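# Load two AA batteries into a remote's battery bay

## Task

Seat both AA batteries in the remote control's open battery compartment. Each must face the correct polarity and be pressed fully home against its spring. The remote itself may be repositioned. It counts only if the batteries stay seated with no robot holding them. Anything the robot is touching at the end must not settle by more than about a fingernail's width once released.

## Robot and tools

ROBOT. Two arms, left_arm and right_arm, each with six revolute joints and a two-finger parallel gripper. left_arm sits on the +y side. The names do not match left and right in any image. Base positions in the scene frame: left_arm (-0.039, +0.284, +0.229) m, right_arm (-0.047, -0.298, +0.229) m, both tilted. Joint limits in rad, base to hand: waist -2.618 to 3.054, shoulder 0 to 3.142, elbow 0 to 3.142, wrist pitch -1.571 to 1.571, wrist yaw -1.571 to 1.571, wrist roll -2.094 to 2.094. Any mounting plates and the metal frame behind the arms are fixed obstacles.

FRAMES. Results report every pose in one scene frame. The origin is on the tabletop midway between the arms, +x points away over the table, +z points up. Each gripper's own axes: the fingers extend along its +z and close along its y. The reported end_effector_position is the point between the pads, roughly 1 cm short of the fingertips. Printed hand positions can be slightly wrong, more so at long reach.

ROW FORMAT (used by execute_actions and move). One flat list of 14 numbers, each in [-1, 1]. The first seven are for left_arm and the last seven for right_arm: dx, dy, dz, rx, ry, rz, opening. Always send all 14, even when only one arm should move. dx to rz are offsets, not poses. They are expressed in that gripper's own axes and counted from its pose in the most recent result that showed it. Before any such result exists, and for the second and later calls within one reply, they are counted from where the gripper is when the motion begins. A value of 1.0 means 0.6 m for translation or 180 degrees for rotation. rx, ry, rz form a single rotation vector. opening is absolute, not an offset: +1 is fully open (0.094 m), -1 is closed.

execute_actions. Argument actions is a list holding zero or one item. Empty list: no command, just the current state. Motion item: {"rows": [...], "steps": n}, with 1 to 15 rows and steps 1 to 15 (default 15). Each step lasts 1/30 s and applies one row; if rows run out, the last one repeats. Every row is measured from the same reference pose, never from the row before it. Wait item: {"steps": n} with n up to 300. It counts from the previous result, so your thinking time uses some of it. Optional pictures (boolean) turns camera images on or off; they come by default. A refused call moves nothing.

move. target is one 14-number row as above. speed is the peak path speed in m/s, 0.002 to 0.5, default 0.25; rotation is capped at twice that value in rad/s. Each gripper travels a straight line to its target, with both arms finishing together. A move takes 0.5 to 10 s and is cut off at 10 s. It does not avoid obstacles or the other arm. The opening is sent at the start. The result adds a move: line giving the ending (done, off_target, moving, held, fault), any limits (paced = the pose was clipped; held = a check blocked some steps, after which the arm may surge), and each gripper's remaining distance. Faster contact hits harder, and aiming further past a contact presses harder.

wait. seconds from 0 to 10. Sends nothing new.

zoom_image. camera is one of cam_head_left, cam_head_right, cam_high, cam_low (504x504 each), cam_left_wrist, cam_right_wrist (616x616, fisheye). region is [x0, y0, x1, y1] in pixels, origin at top-left, no more than 504 by 504. Camera calibrations are given and may be slightly off.

read_manual. Only returns licence texts; no motion.

finished_scene. Pass the number of the current scene.

CONTROLLER BEHAVIOUR. Each step, the commanded pose is clamped to within 70 mm and 16 degrees of the measured pose, and damped inverse kinematics follows it, favouring position over orientation. After an action ends, an arm only reaches its last clamped pose, so long moves may need another call. Arms usually settle about a centimetre or more low. Zero offsets are not a pause: they pull the arm back to the reference pose, and repeated zeros can let it sag. To keep an arm still, send the correcting offset in the first call of a reply and zeros in later ones, raising the aim if it still droops. The simulation keeps running while you think and write.

RESULT LINES. State line: left_arm: … | right_arm: … with position (m) and quat_wxyz. Hand target: the pose the controller is now driving toward. HELD marks steps where your row was partly or fully withheld. pose unreachable: the clearance check altered or blocked a command for the named arm. too close: proximity warning. grip_measured: the measured finger opening on the command scale; the last Joint positions value is the opening in metres. Joint torques are raw and offset. MOTOR HOT warns at 75 °C; at 90 °C that arm stops for 10 s; at 100 °C it goes limp and falls. FAULT lines report stops.

GRIPPING. To hold something, command an opening below grip_measured: about 0.03 below for a firm grip, less for a gentle one. Pad force tops out near 50 to 62 N, lower for parts under about 2 mm thick. Readings may be off by about 1 mm.

AVOID. Do not let the arms collide or push on each other. Do not knock or place anything off the table. Avoid drops, slips, slams and forceful pushes. Expect occasional brief tugs on held parts or nudges to loose objects. Release everything before finishing, and make sure nothing the gripper last touched will sink afterwards.

Each tool is called after "Request:" as a command line: name --argument value for each argument, lists and objects as JSON in quotes; but a table of rows of numbers goes row by row, as --pt "numbers of a row", without its own name.

## Session

Request:
execute_actions --actions '[]'

Scene clock: 0.00 s of 5800.00 s.
left_arm: end_effector_position=(+0.4136, +0.4074, +0.2013) grip_measured=+1.000 end_effector_quat_wxyz=(+0.392, +0.054, +0.918, -0.012) | right_arm: end_effector_position=(+0.2705, -0.2629, +0.2502) grip_measured=+1.000 end_effector_quat_wxyz=(-0.071, -0.197, +0.923, +0.324)
Joint positions: left_arm=[0.557 0.776 0.625 0.216 0.424 0.325 0.094] | right_arm=[ 0.031  0.938  1.157 -1.259 -0.263 -0.432  0.094]
Joint velocities: left_arm=[ 0.002 -0.007 -0.022  0.037  0.022  0.051  0.   ] | right_arm=[-0.007 -0.012 -0.017  0.022  0.037 -0.037  0.   ]
Joint torques (N m, as the arm reports them, + toward a larger angle): no reading
Motor temperatures (°C, as the motors report them): left_arm=[35 39 35 35 37 35] | right_arm=[38 37 35 38 35 34]
Hand target (left_arm): +0.413, +0.407, +0.202; +0.391, +0.055, +0.919, -0.014
Hand target (right_arm): +0.273, -0.262, +0.254; -0.062, -0.199, +0.921, +0.329
camera_calibration (this result's frames):
cam_left_wrist: T_world_to_cam=[[0.191084, -0.921533, 0.338029, 0.221371], [-0.950939, -0.259161, -0.168968, 0.537038], [0.243313, -0.289158, -0.925844, 0.323774], [0, 0, 0, 1]] pos_world=[0.389611, 0.436802, 0.315676]
cam_right_wrist: T_world_to_cam=[[0.542643, -0.563701, -0.62272, -0.133807], [-0.569176, -0.791977, 0.220933, -0.071448], [-0.61772, 0.234549, -0.750606, 0.537395], [0, 0, 0, 1]] pos_world=[0.363903, -0.258058, 0.335833]

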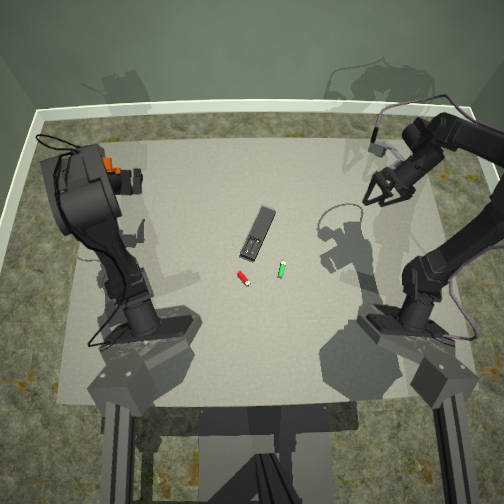

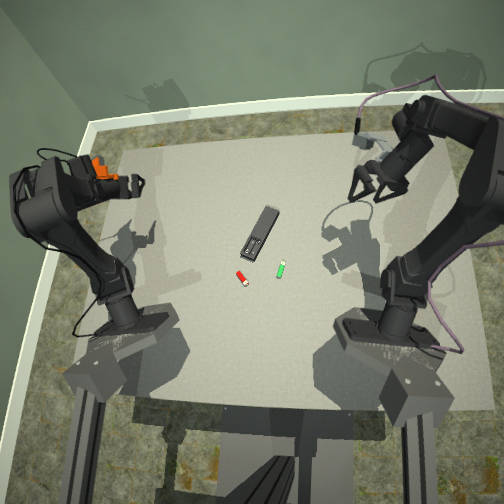

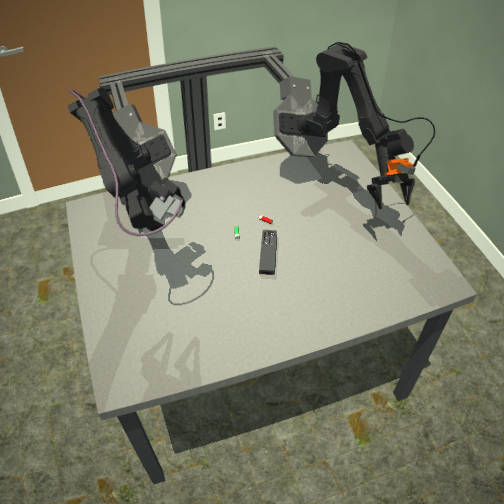

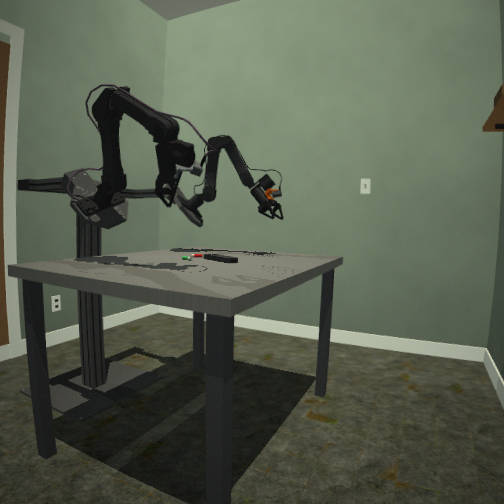

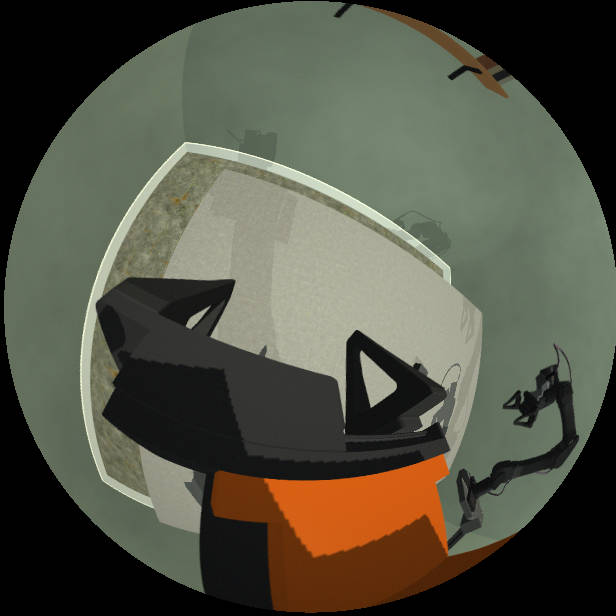

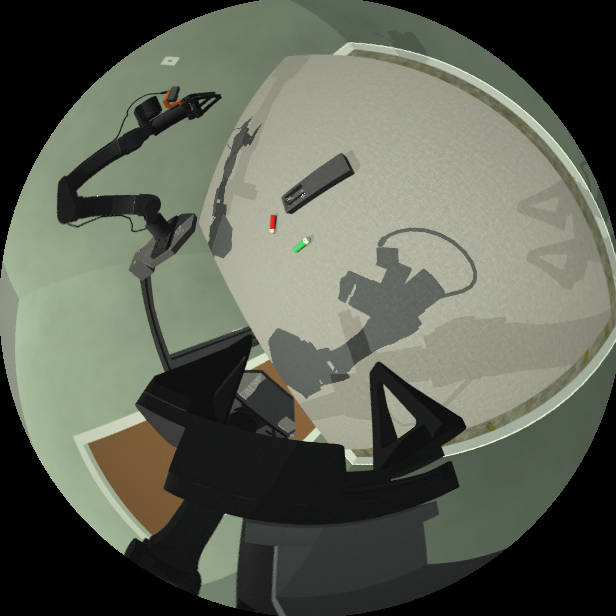

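Request:
zoom_image --camera "cam_head_left" --region '[210, 195, 310, 295]'

Request:
zoom_image --camera "cam_high" --region '[220, 205, 300, 285]'

Region (210, 195, 310, 295) of cam_head_left's 504x504 image, scaled by 5.040, with more detail than that image has.

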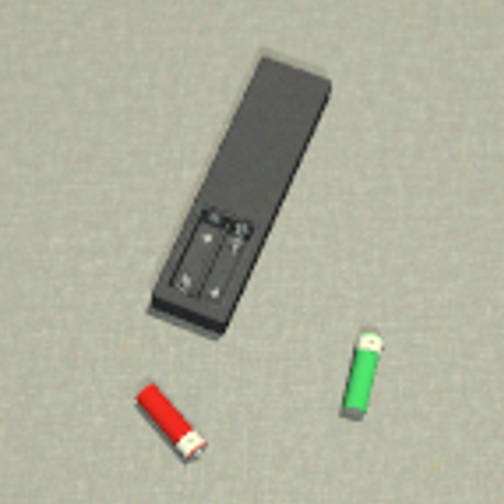

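Region (220, 205, 300, 285) of cam_high's 504x504 image, scaled by 6.300, with more detail than that image has.

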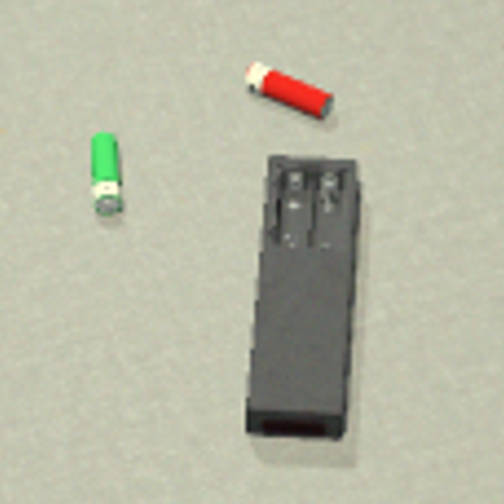

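Request:
move --target '[0.333,-0.385,-0.118,-0.093,0.246,-0.234,-0.3, -0.030,0.109,0.473,0.204,-0.082,0.230,-0.3]' --speed 0.3

Request:
zoom_image --camera "cam_right_wrist" --region '[200, 200, 440, 440]'

Scene clock: 27.30 s of 5800.00 s.
left_arm: end_effector_position=(+0.1972, +0.1959, +0.1036) grip_measured=-0.297 end_effector_quat_wxyz=(-0.010, -0.337, +0.941, -0.012) | right_arm: end_effector_position=(+0.1915, -0.0559, +0.0657) grip_measured=-0.298 end_effector_quat_wxyz=(-0.005, +0.166, +0.986, +0.002)
Joint positions: left_arm=[-0.639  1.187  0.463 -0.322 -0.709 -1.215  0.033] | right_arm=[ 0.868  1.941  0.932 -0.258  0.822  1.165  0.033]
Joint velocities: left_arm=[-0.007  0.012 -0.012  0.081 -0.022 -0.022 -0.001] | right_arm=[-0.002  0.002 -0.007 -0.022 -0.051  0.007 -0.   ]
Joint torques (N m, as the arm reports them, + toward a larger angle): left_arm=[-3.88 -2.37  3.64  0.17 -0.02 -0.04] | right_arm=[ 8.51 -5.17  3.37  0.11  0.18  0.1 ]
Motor temperatures (°C, as the motors report them): left_arm=[35 40 36 38 37 35] | right_arm=[38 38 36 37 35 34]
Hand target (left_arm): +0.202, +0.190, +0.106; -0.012, -0.335, +0.942, -0.015
Hand target (right_arm): +0.194, -0.050, +0.070; +0.003, +0.167, +0.986, +0.004
Off the commanded pose (left_arm): 0.006 m, 2 deg.
Off the commanded pose (right_arm): 0.010 m, 1 deg.
After step 90, 21.77 s passed at rest.
move: done
camera_calibration (this result's frames):
cam_left_wrist: T_world_to_cam=[[0.918051, -0.39455, 0.0389003, -0.114798], [-0.343464, -0.742481, 0.575113, 0.157753], [-0.198028, -0.541344, -0.817149, 0.350012], [0, 0, 0, 1]] pos_world=[0.228885, 0.261312, 0.199752]
cam_right_wrist: T_world_to_cam=[[-0.0633673, -0.997564, -0.0291786, -0.0363353], [-0.873528, 0.0413015, 0.485019, 0.175849], [-0.482633, 0.0562226, -0.874016, 0.273792], [0, 0, 0, 1]] pos_world=[0.283447, -0.0589029, 0.152949]

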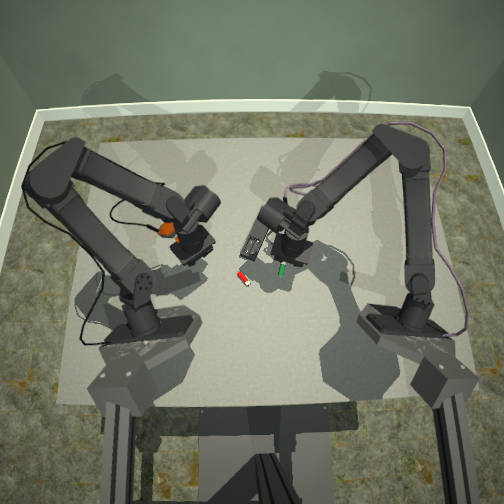

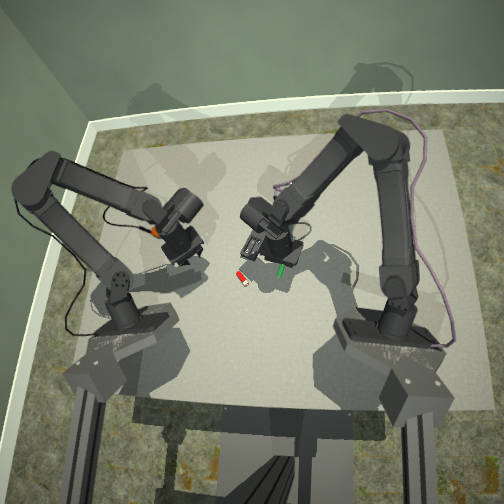

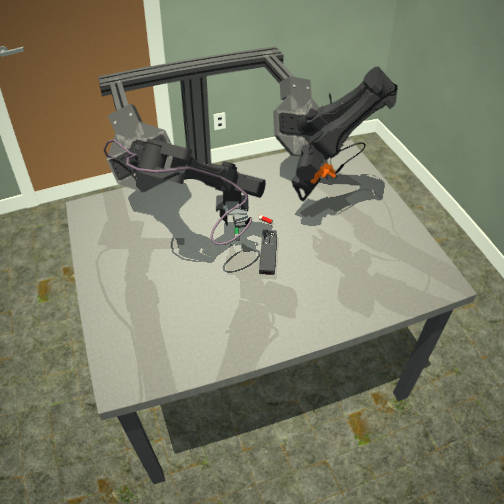

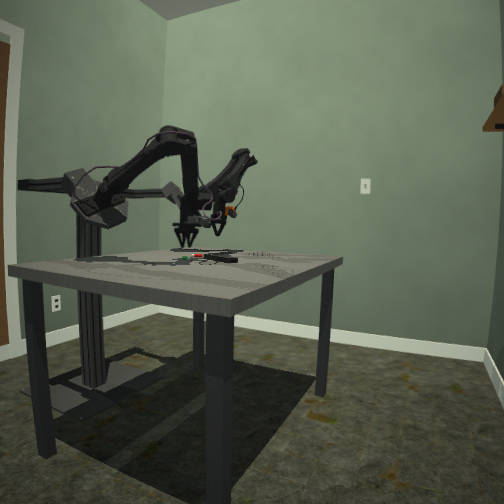

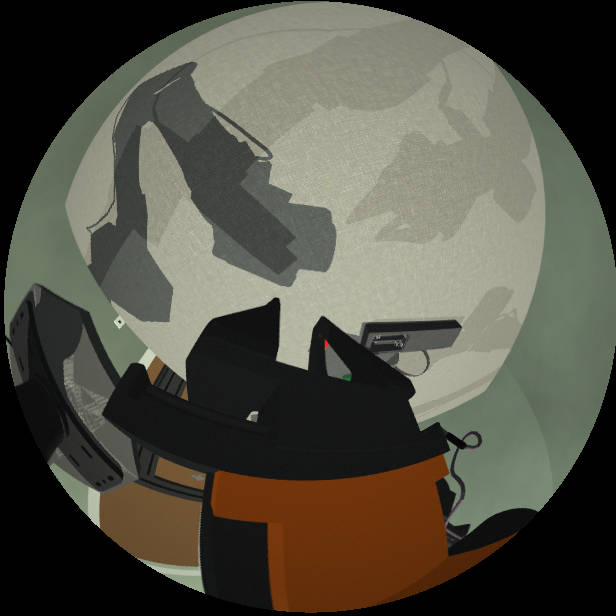

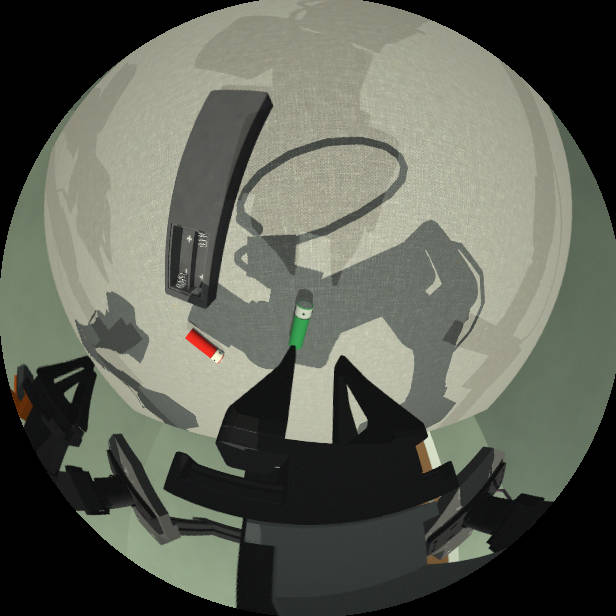

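Region (200, 200, 440, 440) of cam_right_wrist's 616x616 image, scaled by 2.100, with more detail than that image has.

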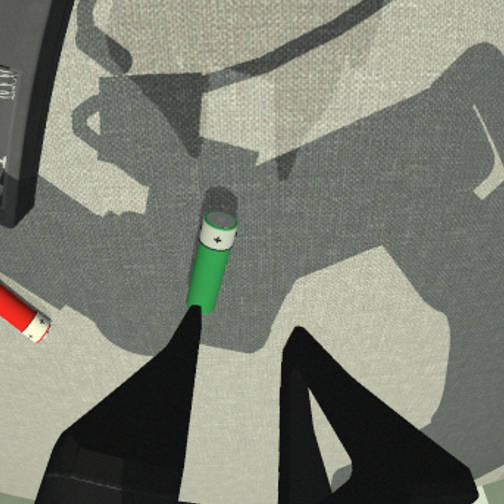

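Request:
move --target '[0,0,0,0,0,0,-0.3, 0.012,0.032,0.045,0,0,-0.017,-0.3]' --speed 0.1

Request:
zoom_image --camera "cam_right_wrist" --region '[240, 260, 400, 420]'

Scene clock: 31.63 s of 5800.00 s.
left_arm: end_effector_position=(+0.1970, +0.1960, +0.1036) grip_measured=-0.297 end_effector_quat_wxyz=(-0.011, -0.338, +0.941, -0.012) | right_arm: end_effector_position=(+0.1870, -0.0437, +0.0388) grip_measured=-0.298 end_effector_quat_wxyz=(-0.007, +0.141, +0.990, -0.007)
Joint positions: left_arm=[-0.639  1.187  0.463 -0.323 -0.709 -1.218  0.033] | right_arm=[ 0.834  2.057  0.985 -0.185  0.818  1.085  0.033]
Joint velocities: left_arm=[-0.017 -0.017  0.002  0.051 -0.081 -0.037 -0.001] | right_arm=[-0.002 -0.002  0.007  0.037 -0.037  0.037  0.   ]
Joint torques (N m, as the arm reports them, + toward a larger angle): left_arm=[-2.51 -3.67  1.85  0.31 -0.01  0.06] | right_arm=[ 7.86 -5.57  3.09  0.22 -0.05 -0.13]
Motor temperatures (°C, as the motors report them): left_arm=[35 40 36 37 37 35] | right_arm=[38 38 36 37 35 34]
Hand target (left_arm): +0.197, +0.196, +0.104; -0.010, -0.337, +0.941, -0.012
Hand target (right_arm): +0.191, -0.035, +0.039; -0.005, +0.140, +0.990, +0.002
Off the commanded pose (left_arm): 0.000 m, 0 deg.
Off the commanded pose (right_arm): 0.009 m, 1 deg.
After step 90, 0.50 s passed at rest.
move: done
camera_calibration (this result's frames):
cam_left_wrist: T_world_to_cam=[[0.919037, -0.392367, 0.0376749, -0.114982], [-0.341063, -0.743655, 0.575024, 0.157544], [-0.197603, -0.541318, -0.817268, 0.349967], [0, 0, 0, 1]] pos_world=[0.22856, 0.261487, 0.199757]
cam_right_wrist: T_world_to_cam=[[-0.0129513, -0.999837, -0.01261, -0.0353516], [-0.871443, 0.00510234, 0.49047, 0.18232], [-0.490326, 0.0173411, -0.871367, 0.247047], [0, 0, 0, 1]] pos_world=[0.279557, -0.0405602, 0.1254]

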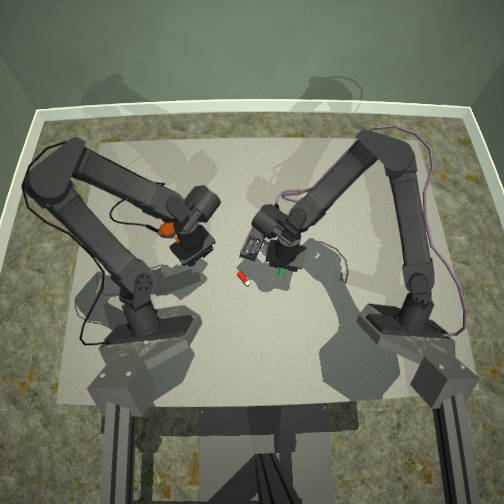

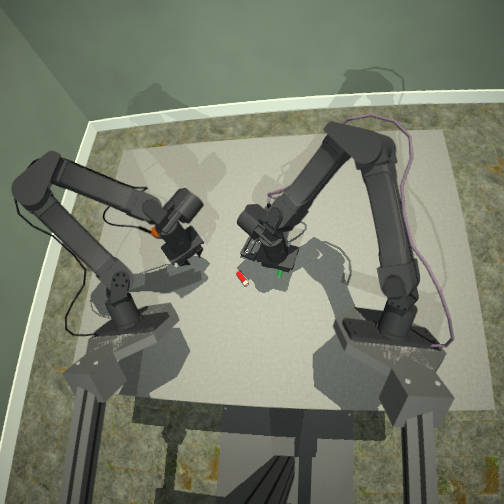

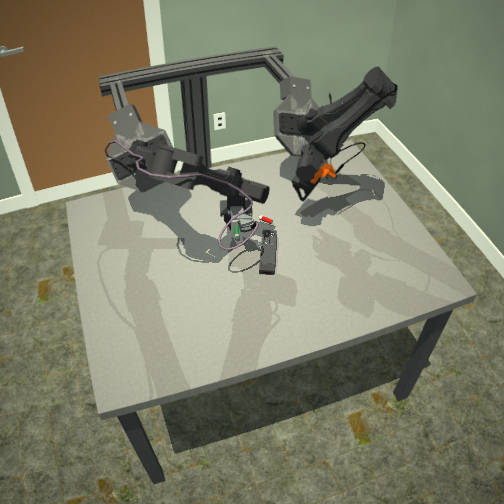

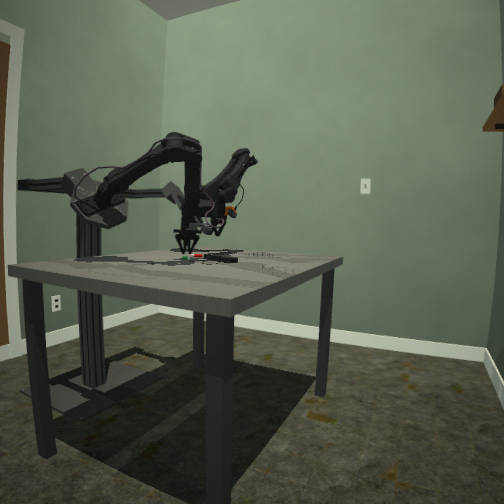

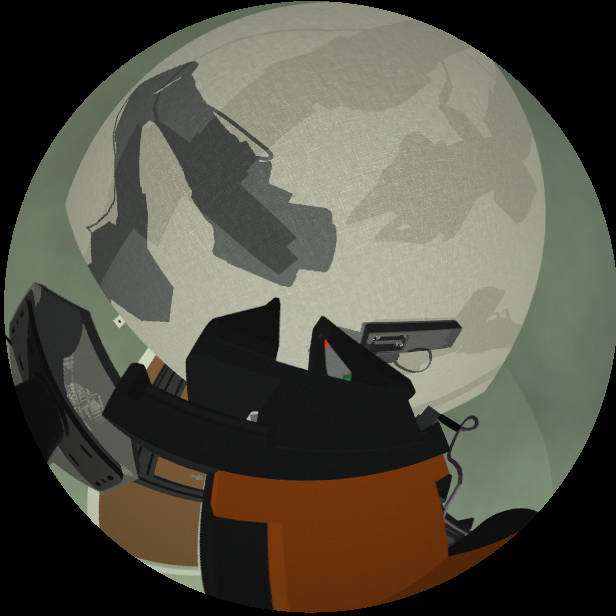

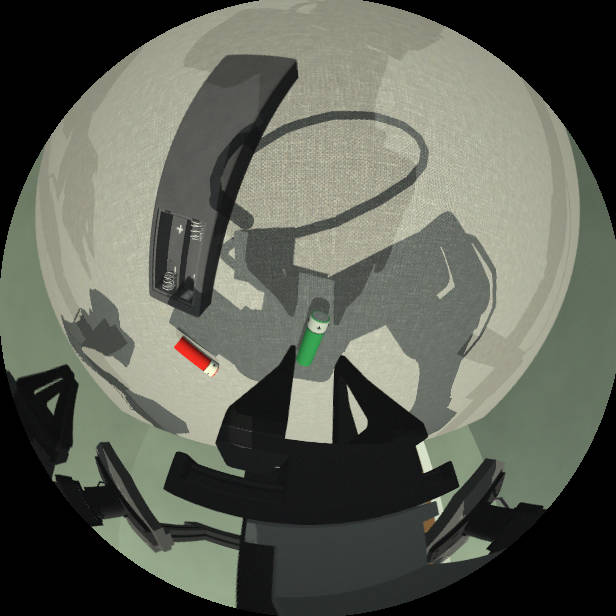

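Region (240, 260, 400, 420) of cam_right_wrist's 616x616 image, scaled by 3.150, with more detail than that image has.

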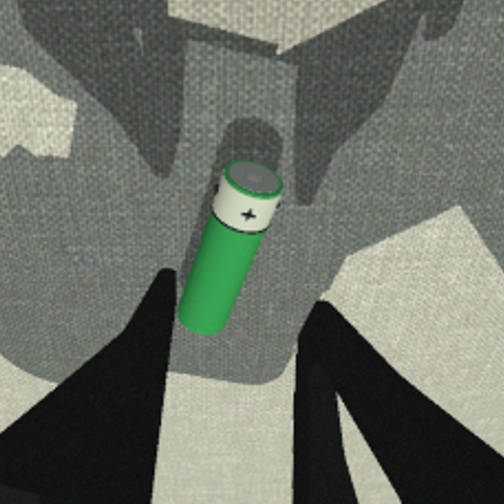

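Request:
move --target '[0,0,0,0,0,0,-0.3, -0.008,0.016,0.04,0,0,0,-0.3]' --speed 0.05

Request:
execute_actions --actions '[{"rows":[[0,0,0,0,0,0,-0.3,0,0,0,0,0,0,-0.45],[0,0,0,0,0,0,-0.3,0,0,0,0,0,0,-0.55],[0,0,0,0,0,0,-0.3,0,0,0,0,0,0,-0.62],[0,0,0,0,0,0,-0.3,0,0,0,0,0,0,-0.66],[0,0,0,0,0,0,-0.3,0,0,0,0,0,0,-0.69],[0,0,0,0,0,0,-0.3,0,0,0,0,0,0,-0.72],[0,0,0,0,0,0,-0.3,0,0,0,0,0,0,-0.745]],"steps":12}]'

Request:
zoom_image --camera "cam_right_wrist" --region '[120, 160, 400, 420]'

Scene clock: 35.63 s of 5800.00 s.
left_arm: end_effector_position=(+0.1970, +0.1960, +0.1036) grip_measured=-0.297 end_effector_quat_wxyz=(-0.011, -0.338, +0.941, -0.012) | right_arm: end_effector_position=(+0.1912, -0.0447, +0.0151) grip_measured=-0.298 end_effector_quat_wxyz=(-0.009, +0.143, +0.990, -0.016)
Joint positions: left_arm=[-0.639  1.187  0.463 -0.323 -0.709 -1.218  0.033] | right_arm=[ 0.779  2.117  1.016 -0.127  0.809  1.032  0.033]
Joint velocities: left_arm=[ 0.007 -0.007 -0.002  0.037  0.037  0.11   0.   ] | right_arm=[-0.012 -0.002  0.007  0.037  0.007 -0.051 -0.   ]
Joint torques (N m, as the arm reports them, + toward a larger angle): left_arm=[-2.49 -3.67  1.85  0.3  -0.02  0.01] | right_arm=[ 8.03 -5.63  2.71  0.2  -0.03 -0.11]
Motor temperatures (°C, as the motors report them): left_arm=[35 40 36 37 37 35] | right_arm=[38 38 36 37 35 34]
Hand target (left_arm): +0.197, +0.196, +0.104; -0.011, -0.338, +0.941, -0.012
Hand target (right_arm): +0.194, -0.036, +0.015; -0.007, +0.141, +0.990, -0.007
Off the commanded pose (left_arm): 0.000 m, 0 deg.
Off the commanded pose (right_arm): 0.009 m, 1 deg.
After step 90, 0.17 s passed at rest.
move: done
camera_calibration (this result's frames):
cam_left_wrist: T_world_to_cam=[[0.919037, -0.392367, 0.0376749, -0.114982], [-0.341063, -0.743655, 0.575024, 0.157544], [-0.197603, -0.541318, -0.817268, 0.349967], [0, 0, 0, 1]] pos_world=[0.22856, 0.261487, 0.199757]
cam_right_wrist: T_world_to_cam=[[-0.016964, -0.999842, 0.00534938, -0.036114], [-0.868228, 0.017384, 0.495862, 0.197458], [-0.495876, 0.00376734, -0.868385, 0.228893], [0, 0, 0, 1]] pos_world=[0.284329, -0.0404032, 0.101048]

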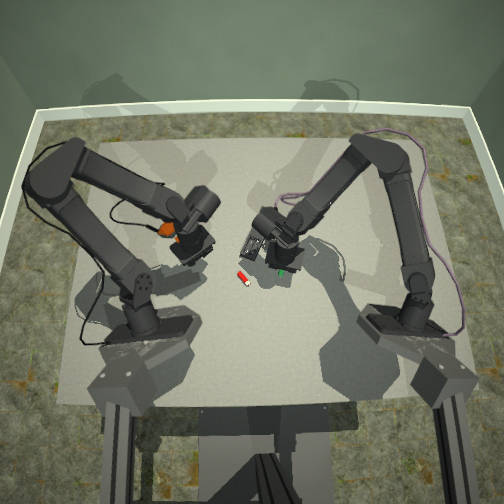

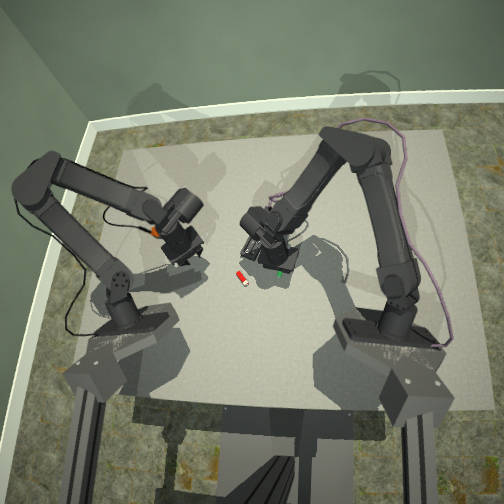

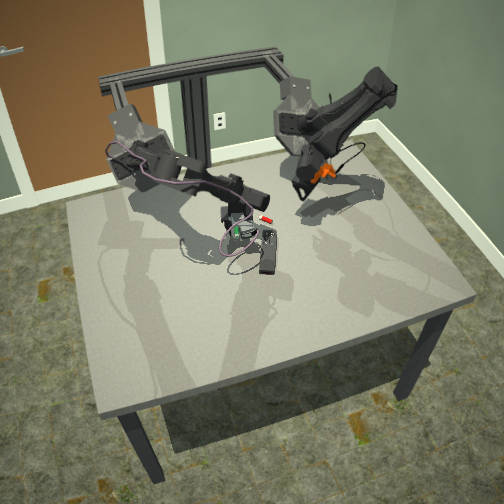

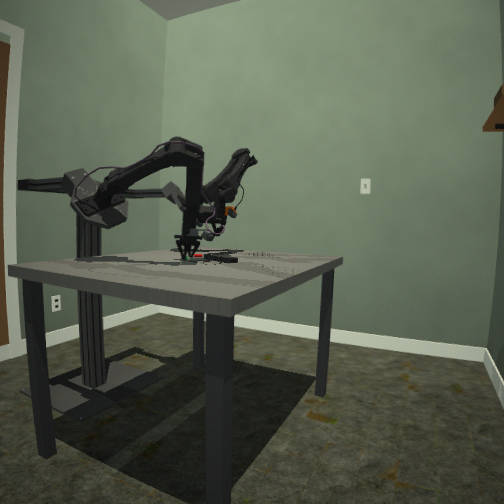

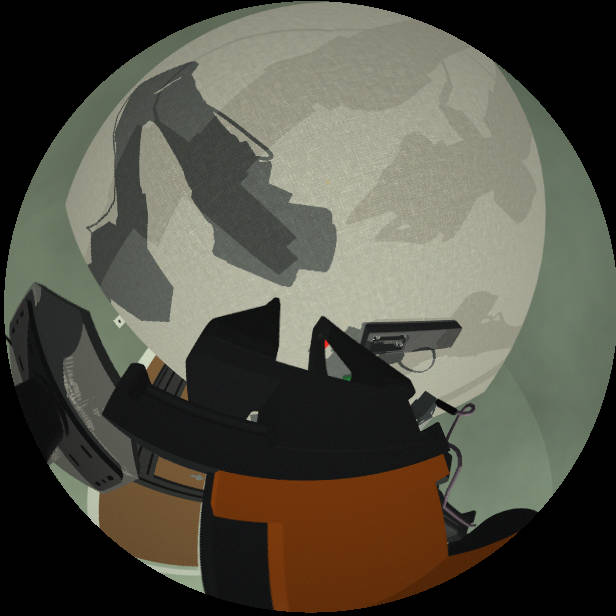

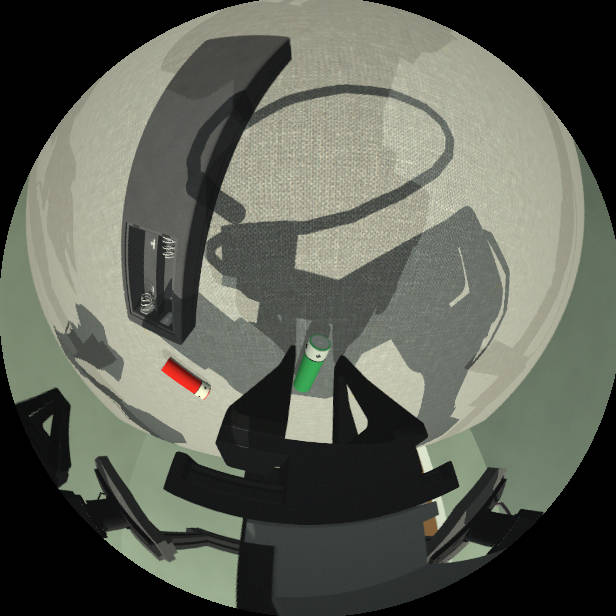

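Scene clock: 36.03 s of 5800.00 s.
left_arm: end_effector_position=(+0.1970, +0.1960, +0.1036) grip_measured=-0.297 end_effector_quat_wxyz=(-0.011, -0.338, +0.941, -0.012) | right_arm: end_effector_position=(+0.1915, -0.0454, +0.0145) grip_measured=-0.726 end_effector_quat_wxyz=(-0.010, +0.143, +0.989, -0.017)
Joint positions: left_arm=[-0.639  1.187  0.463 -0.323 -0.709 -1.218  0.033] | right_arm=[ 0.777  2.117  1.016 -0.127  0.809  1.032  0.013]
Joint velocities: left_arm=[-0.002 -0.007 -0.007  0.022 -0.037  0.022  0.001] | right_arm=[-0.007 -0.002 -0.007  0.007  0.022 -0.022 -0.001]
Joint torques (N m, as the arm reports them, + toward a larger angle): left_arm=[-2.5  -3.67  1.85  0.29 -0.02  0.01] | right_arm=[ 7.71 -6.63  1.46  0.13  0.03  0.  ]
Motor temperatures (°C, as the motors report them): left_arm=[35 39 36 37 37 35] | right_arm=[38 38 36 37 35 34]
Hand target (left_arm): +0.197, +0.196, +0.104; -0.011, -0.338, +0.941, -0.012
Hand target (right_arm): +0.191, -0.045, +0.015; -0.009, +0.143, +0.990, -0.016
Off the commanded pose (left_arm): 0.000 m, 0 deg.
Off the commanded pose (right_arm): 0.001 m, 0 deg.
Steps of this call (steps 1 to 12: all 12 steps of this action). Readings (end_effector_position):
1: left_arm (+0.1970, +0.1960, +0.1036) | right_arm (+0.1913, -0.0448, +0.0150)
2: left_arm (+0.1970, +0.1960, +0.1036) | right_arm (+0.1913, -0.0449, +0.0149)
4: left_arm (+0.1970, +0.1960, +0.1036) | right_arm (+0.1914, -0.0451, +0.0147)
8: left_arm (+0.1970, +0.1960, +0.1036) | right_arm (+0.1915, -0.0454, +0.0145)
12: the state above
camera_calibration (this result's frames):
cam_left_wrist: T_world_to_cam=[[0.919037, -0.392367, 0.0376749, -0.114982], [-0.341063, -0.743655, 0.575024, 0.157544], [-0.197603, -0.541318, -0.817268, 0.349967], [0, 0, 0, 1]] pos_world=[0.22856, 0.261487, 0.199757]
cam_right_wrist: T_world_to_cam=[[-0.0180467, -0.999813, 0.00700797, -0.0366275], [-0.867914, 0.0191449, 0.496346, 0.197973], [-0.496387, 0.00287508, -0.868097, 0.228587], [0, 0, 0, 1]] pos_world=[0.28463, -0.041068, 0.100429]

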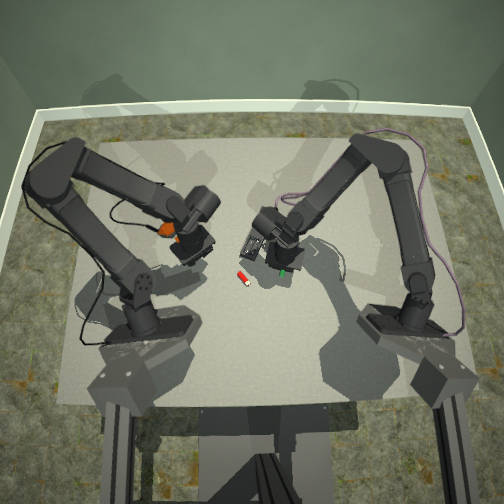

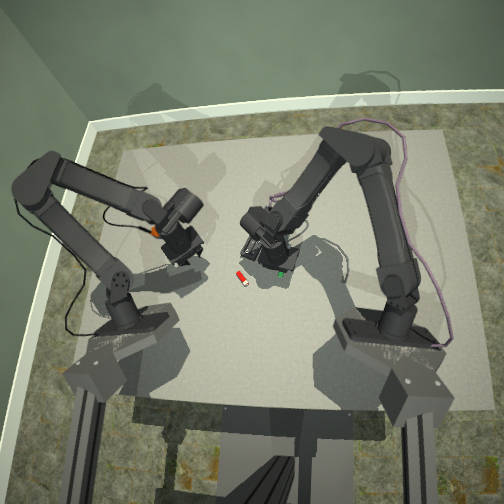

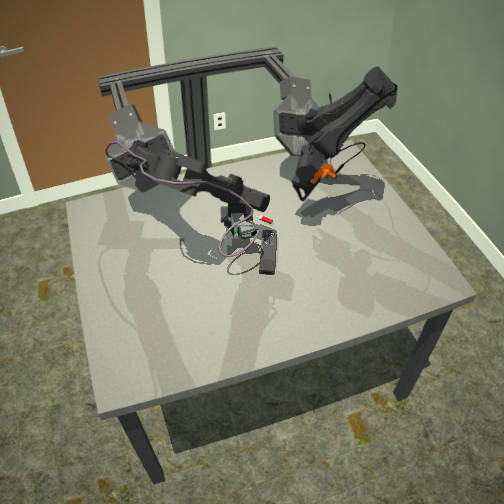

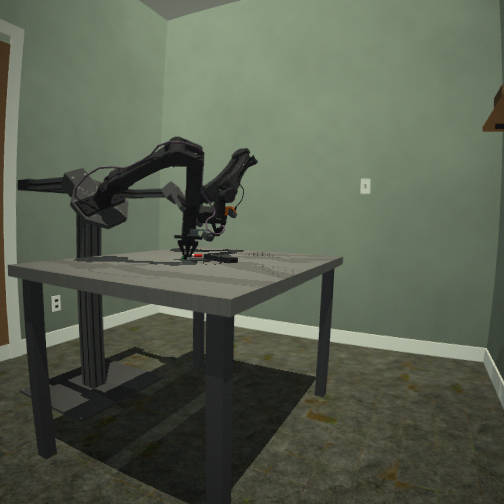

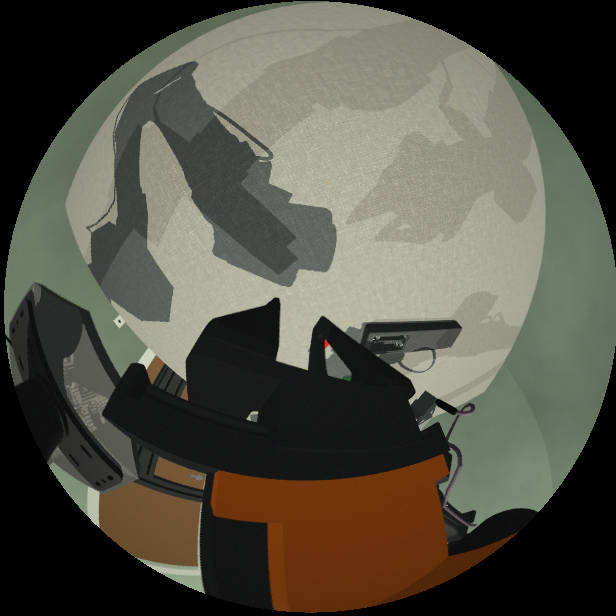

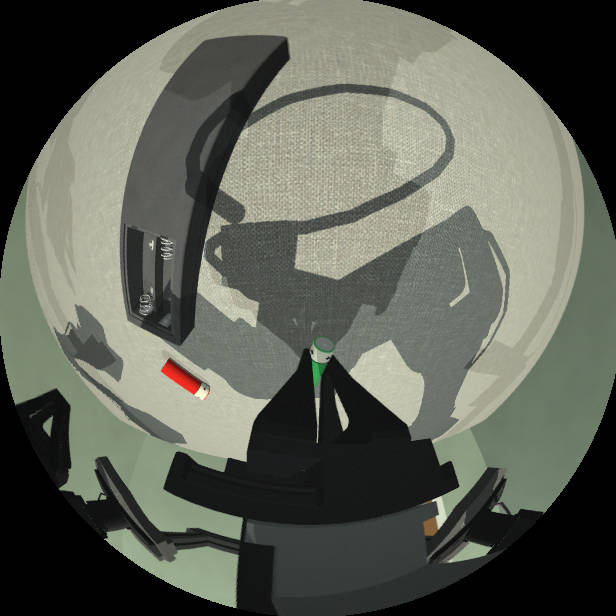

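Region (120, 160, 400, 420) of cam_right_wrist's 616x616 image, scaled by 1.800, with more detail than that image has; it fills the top 468 rows of this view, and the rest is white.

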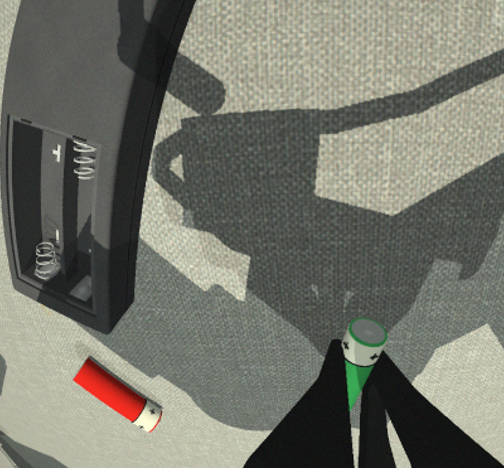

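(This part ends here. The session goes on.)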